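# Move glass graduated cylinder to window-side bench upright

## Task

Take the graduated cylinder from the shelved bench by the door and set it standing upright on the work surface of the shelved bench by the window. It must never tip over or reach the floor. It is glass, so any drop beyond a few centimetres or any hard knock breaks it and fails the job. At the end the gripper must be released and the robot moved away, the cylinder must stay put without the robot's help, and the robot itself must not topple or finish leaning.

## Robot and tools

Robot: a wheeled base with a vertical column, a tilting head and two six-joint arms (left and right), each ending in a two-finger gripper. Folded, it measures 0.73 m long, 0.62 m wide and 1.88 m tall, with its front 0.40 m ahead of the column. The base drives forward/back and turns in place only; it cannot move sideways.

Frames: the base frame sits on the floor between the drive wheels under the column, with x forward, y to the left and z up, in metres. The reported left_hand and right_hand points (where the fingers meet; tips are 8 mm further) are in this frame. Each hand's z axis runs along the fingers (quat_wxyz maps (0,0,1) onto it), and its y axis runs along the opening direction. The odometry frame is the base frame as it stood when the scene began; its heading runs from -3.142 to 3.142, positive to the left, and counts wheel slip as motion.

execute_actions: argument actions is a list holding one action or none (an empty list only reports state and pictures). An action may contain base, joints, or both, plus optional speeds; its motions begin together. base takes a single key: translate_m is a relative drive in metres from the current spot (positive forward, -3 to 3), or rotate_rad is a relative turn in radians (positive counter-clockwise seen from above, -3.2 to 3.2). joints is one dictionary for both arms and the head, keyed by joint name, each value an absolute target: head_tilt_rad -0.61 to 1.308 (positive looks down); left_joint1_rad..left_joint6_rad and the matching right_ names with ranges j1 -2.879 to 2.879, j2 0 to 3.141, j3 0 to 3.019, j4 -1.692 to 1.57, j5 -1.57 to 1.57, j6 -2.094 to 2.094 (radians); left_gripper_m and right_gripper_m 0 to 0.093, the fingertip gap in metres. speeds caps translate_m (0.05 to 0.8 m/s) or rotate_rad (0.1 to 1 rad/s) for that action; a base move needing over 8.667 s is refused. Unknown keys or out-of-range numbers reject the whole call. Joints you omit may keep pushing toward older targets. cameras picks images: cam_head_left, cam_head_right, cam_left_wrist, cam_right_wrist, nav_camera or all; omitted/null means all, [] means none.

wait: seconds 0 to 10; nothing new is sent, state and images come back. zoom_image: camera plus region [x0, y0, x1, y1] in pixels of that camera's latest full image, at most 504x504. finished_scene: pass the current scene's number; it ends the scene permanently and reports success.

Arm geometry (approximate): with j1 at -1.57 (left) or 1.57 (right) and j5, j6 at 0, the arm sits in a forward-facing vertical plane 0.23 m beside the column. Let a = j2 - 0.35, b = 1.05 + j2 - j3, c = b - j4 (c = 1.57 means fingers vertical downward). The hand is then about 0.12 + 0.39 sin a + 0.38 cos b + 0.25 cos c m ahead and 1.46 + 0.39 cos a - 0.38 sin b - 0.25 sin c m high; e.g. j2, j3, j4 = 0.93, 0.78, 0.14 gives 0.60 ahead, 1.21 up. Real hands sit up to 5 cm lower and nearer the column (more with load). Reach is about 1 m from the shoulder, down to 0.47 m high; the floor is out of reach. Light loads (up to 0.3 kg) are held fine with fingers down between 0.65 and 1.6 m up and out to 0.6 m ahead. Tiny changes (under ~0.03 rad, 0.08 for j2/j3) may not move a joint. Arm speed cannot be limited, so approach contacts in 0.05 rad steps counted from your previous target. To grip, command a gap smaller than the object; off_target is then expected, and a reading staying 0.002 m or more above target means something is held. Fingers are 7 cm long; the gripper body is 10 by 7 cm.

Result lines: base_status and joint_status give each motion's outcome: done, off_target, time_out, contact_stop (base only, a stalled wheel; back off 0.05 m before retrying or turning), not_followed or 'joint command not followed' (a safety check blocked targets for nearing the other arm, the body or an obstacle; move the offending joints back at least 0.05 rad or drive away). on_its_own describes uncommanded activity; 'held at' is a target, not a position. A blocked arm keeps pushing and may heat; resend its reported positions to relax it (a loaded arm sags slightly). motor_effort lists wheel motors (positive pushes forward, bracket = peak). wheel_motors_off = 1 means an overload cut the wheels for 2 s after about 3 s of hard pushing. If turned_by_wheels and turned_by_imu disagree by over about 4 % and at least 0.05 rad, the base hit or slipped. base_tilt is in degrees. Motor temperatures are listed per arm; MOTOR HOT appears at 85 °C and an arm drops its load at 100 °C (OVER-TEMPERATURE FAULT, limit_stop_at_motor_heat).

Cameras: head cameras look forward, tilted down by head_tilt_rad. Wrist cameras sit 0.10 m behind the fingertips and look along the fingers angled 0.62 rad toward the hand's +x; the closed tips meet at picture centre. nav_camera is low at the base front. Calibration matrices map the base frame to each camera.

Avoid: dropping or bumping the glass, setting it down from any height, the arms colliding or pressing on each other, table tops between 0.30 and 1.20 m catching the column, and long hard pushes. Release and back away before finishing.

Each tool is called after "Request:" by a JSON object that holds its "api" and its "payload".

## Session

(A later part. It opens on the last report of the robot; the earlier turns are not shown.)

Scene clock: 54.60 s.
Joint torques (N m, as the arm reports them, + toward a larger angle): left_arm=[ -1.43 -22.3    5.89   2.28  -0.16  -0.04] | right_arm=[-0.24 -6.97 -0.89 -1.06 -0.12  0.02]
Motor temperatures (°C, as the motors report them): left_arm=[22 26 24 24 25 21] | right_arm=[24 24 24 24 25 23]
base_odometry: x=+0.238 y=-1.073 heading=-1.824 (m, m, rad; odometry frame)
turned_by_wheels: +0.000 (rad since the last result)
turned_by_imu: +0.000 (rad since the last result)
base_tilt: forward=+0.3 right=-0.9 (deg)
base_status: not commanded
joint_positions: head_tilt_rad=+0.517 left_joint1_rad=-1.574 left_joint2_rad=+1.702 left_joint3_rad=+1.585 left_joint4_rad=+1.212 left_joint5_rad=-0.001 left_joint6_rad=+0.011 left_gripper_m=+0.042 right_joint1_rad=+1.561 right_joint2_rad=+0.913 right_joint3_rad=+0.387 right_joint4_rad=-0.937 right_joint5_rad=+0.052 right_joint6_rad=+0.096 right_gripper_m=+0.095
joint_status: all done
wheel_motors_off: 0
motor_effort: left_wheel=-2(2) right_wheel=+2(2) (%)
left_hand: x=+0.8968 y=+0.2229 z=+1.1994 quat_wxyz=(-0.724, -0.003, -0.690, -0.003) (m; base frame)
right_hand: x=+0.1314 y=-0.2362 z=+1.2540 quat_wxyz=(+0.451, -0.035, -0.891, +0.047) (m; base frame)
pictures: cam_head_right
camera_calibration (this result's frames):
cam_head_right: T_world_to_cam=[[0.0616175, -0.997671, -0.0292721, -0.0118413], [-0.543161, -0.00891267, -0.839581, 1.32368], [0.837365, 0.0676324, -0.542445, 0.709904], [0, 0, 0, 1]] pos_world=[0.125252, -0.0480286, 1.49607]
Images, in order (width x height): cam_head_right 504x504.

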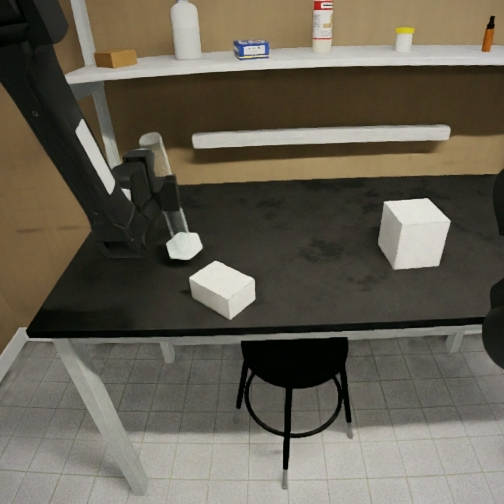

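Request:
{"api": "execute_actions", "payload": {"actions": [{"joints":{"left_joint2_rad":1.78}}], "cameras": ["cam_head_right"]}}

Scene clock: 55.67 s.
Joint torques (N m, as the arm reports them, + toward a larger angle): left_arm=[ -1.2  -20.03   5.42   1.36  -0.04   0.07] | right_arm=[-0.22 -6.88 -0.93 -1.02 -0.11  0.02]
Motor temperatures (°C, as the motors report them): left_arm=[22 27 24 24 25 21] | right_arm=[24 24 24 24 25 23]
base_odometry: x=+0.238 y=-1.073 heading=-1.824 (m, m, rad; odometry frame)
turned_by_wheels: +0.000 (rad since the last result)
turned_by_imu: +0.000 (rad since the last result)
base_tilt: forward=+0.3 right=-0.9 (deg)
base_status: not commanded
joint_positions: head_tilt_rad=+0.517 left_joint1_rad=-1.574 left_joint2_rad=+1.758 left_joint3_rad=+1.585 left_joint4_rad=+1.242 left_joint5_rad=-0.002 left_joint6_rad=+0.010 left_gripper_m=+0.042 right_joint1_rad=+1.561 right_joint2_rad=+0.913 right_joint3_rad=+0.387 right_joint4_rad=-0.937 right_joint5_rad=+0.052 right_joint6_rad=+0.096 right_gripper_m=+0.095
joint_status: all done
wheel_motors_off: 0
motor_effort: left_wheel=-1(2) right_wheel=+1(2) (%)
left_hand: x=+0.8811 y=+0.2231 z=+1.1634 quat_wxyz=(-0.715, -0.003, -0.699, -0.003) (m; base frame)
right_hand: x=+0.1314 y=-0.2362 z=+1.2540 quat_wxyz=(+0.451, -0.035, -0.891, +0.047) (m; base frame)
pictures: cam_head_right
camera_calibration (this result's frames):
cam_head_right: T_world_to_cam=[[0.0616175, -0.997671, -0.0292721, -0.0118413], [-0.543161, -0.00891267, -0.839581, 1.32368], [0.837365, 0.0676324, -0.542445, 0.709904], [0, 0, 0, 1]] pos_world=[0.125252, -0.0480286, 1.49607]
Images, in order (width x height): cam_head_right 504x504.

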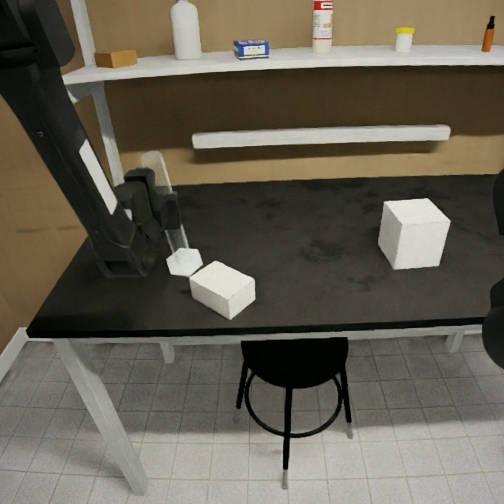

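Torque on joint 4 dropped: contact. Release.

Request:
{"api": "execute_actions", "payload": {"actions": [{"joints":{"left_gripper_m":0.093}}], "cameras": []}}

Request:
{"api": "execute_actions", "payload": {"actions": [{"base":{"translate_m":-0.4}}], "cameras": ["cam_head_right"]}}

Scene clock: 56.63 s.
Joint torques (N m, as the arm reports them, + toward a larger angle): left_arm=[ -2.21 -20.77   5.4    1.28  -0.06   0.04] | right_arm=[-0.27 -6.95 -0.87 -1.05 -0.12  0.02]
Motor temperatures (°C, as the motors report them): left_arm=[22 27 24 24 25 21] | right_arm=[24 24 24 24 25 23]
base_odometry: x=+0.238 y=-1.073 heading=-1.824 (m, m, rad; odometry frame)
turned_by_wheels: +0.000 (rad since the last result)
turned_by_imu: +0.000 (rad since the last result)
base_tilt: forward=+0.3 right=-0.9 (deg)
base_status: not commanded
joint_positions: head_tilt_rad=+0.517 left_joint1_rad=-1.574 left_joint2_rad=+1.758 left_joint3_rad=+1.585 left_joint4_rad=+1.242 left_joint5_rad=-0.002 left_joint6_rad=+0.010 left_gripper_m=+0.093 right_joint1_rad=+1.561 right_joint2_rad=+0.913 right_joint3_rad=+0.387 right_joint4_rad=-0.937 right_joint5_rad=+0.052 right_joint6_rad=+0.096 right_gripper_m=+0.095
joint_status: all done
wheel_motors_off: 0
motor_effort: left_wheel=-2(2) right_wheel=+1(2) (%)
left_hand: x=+0.8811 y=+0.2231 z=+1.1634 quat_wxyz=(-0.715, -0.003, -0.699, -0.003) (m; base frame)
right_hand: x=+0.1314 y=-0.2362 z=+1.2540 quat_wxyz=(+0.451, -0.035, -0.891, +0.047) (m; base frame)
pictures: none
No camera images: the call's "cameras" was empty. Leave "cameras" out to get every camera's image.

Scene clock: 58.97 s.
Joint torques (N m, as the arm reports them, + toward a larger angle): left_arm=[ -2.86 -20.87   5.42   1.48  -0.11  -0.01] | right_arm=[-0.27 -6.87 -0.61 -1.04 -0.11  0.01]
Motor temperatures (°C, as the motors report them): left_arm=[22 27 24 24 25 21] | right_arm=[24 24 24 24 25 23]
base_odometry: x=+0.338 y=-0.686 heading=-1.825 (m, m, rad; odometry frame)
turned_by_wheels: -0.001 (rad since the last result)
turned_by_imu: -0.002 (rad since the last result)
base_tilt: forward=+0.3 right=-0.9 (deg)
base_status: done
joint_positions: head_tilt_rad=+0.517 left_joint1_rad=-1.574 left_joint2_rad=+1.759 left_joint3_rad=+1.585 left_joint4_rad=+1.242 left_joint5_rad=-0.001 left_joint6_rad=+0.010 left_gripper_m=+0.093 right_joint1_rad=+1.561 right_joint2_rad=+0.913 right_joint3_rad=+0.383 right_joint4_rad=-0.937 right_joint5_rad=+0.052 right_joint6_rad=+0.096 right_gripper_m=+0.095
joint_status: not commanded
wheel_motors_off: 0
motor_effort: left_wheel=-2(43) right_wheel=+2(49) (%)
left_hand: x=+0.8807 y=+0.2230 z=+1.1626 quat_wxyz=(-0.714, -0.003, -0.700, -0.003) (m; base frame)
right_hand: x=+0.1292 y=-0.2362 z=+1.2549 quat_wxyz=(+0.453, -0.035, -0.890, +0.047) (m; base frame)
pictures: cam_head_right
camera_calibration (this result's frames):
cam_head_right: T_world_to_cam=[[0.0616175, -0.997671, -0.0292721, -0.0118413], [-0.543161, -0.00891267, -0.839581, 1.32368], [0.837365, 0.0676324, -0.542445, 0.709904], [0, 0, 0, 1]] pos_world=[0.125252, -0.0480286, 1.49607]
Images, in order (width x height): cam_head_right 504x504.

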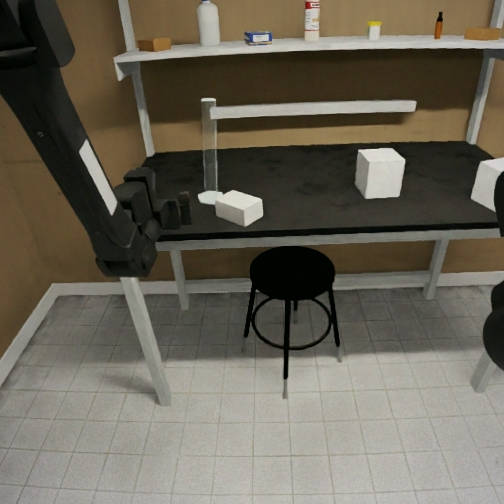

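Request:
{"api": "finished_scene", "payload": {"scene": 1}}

The scene is finished: the task was done.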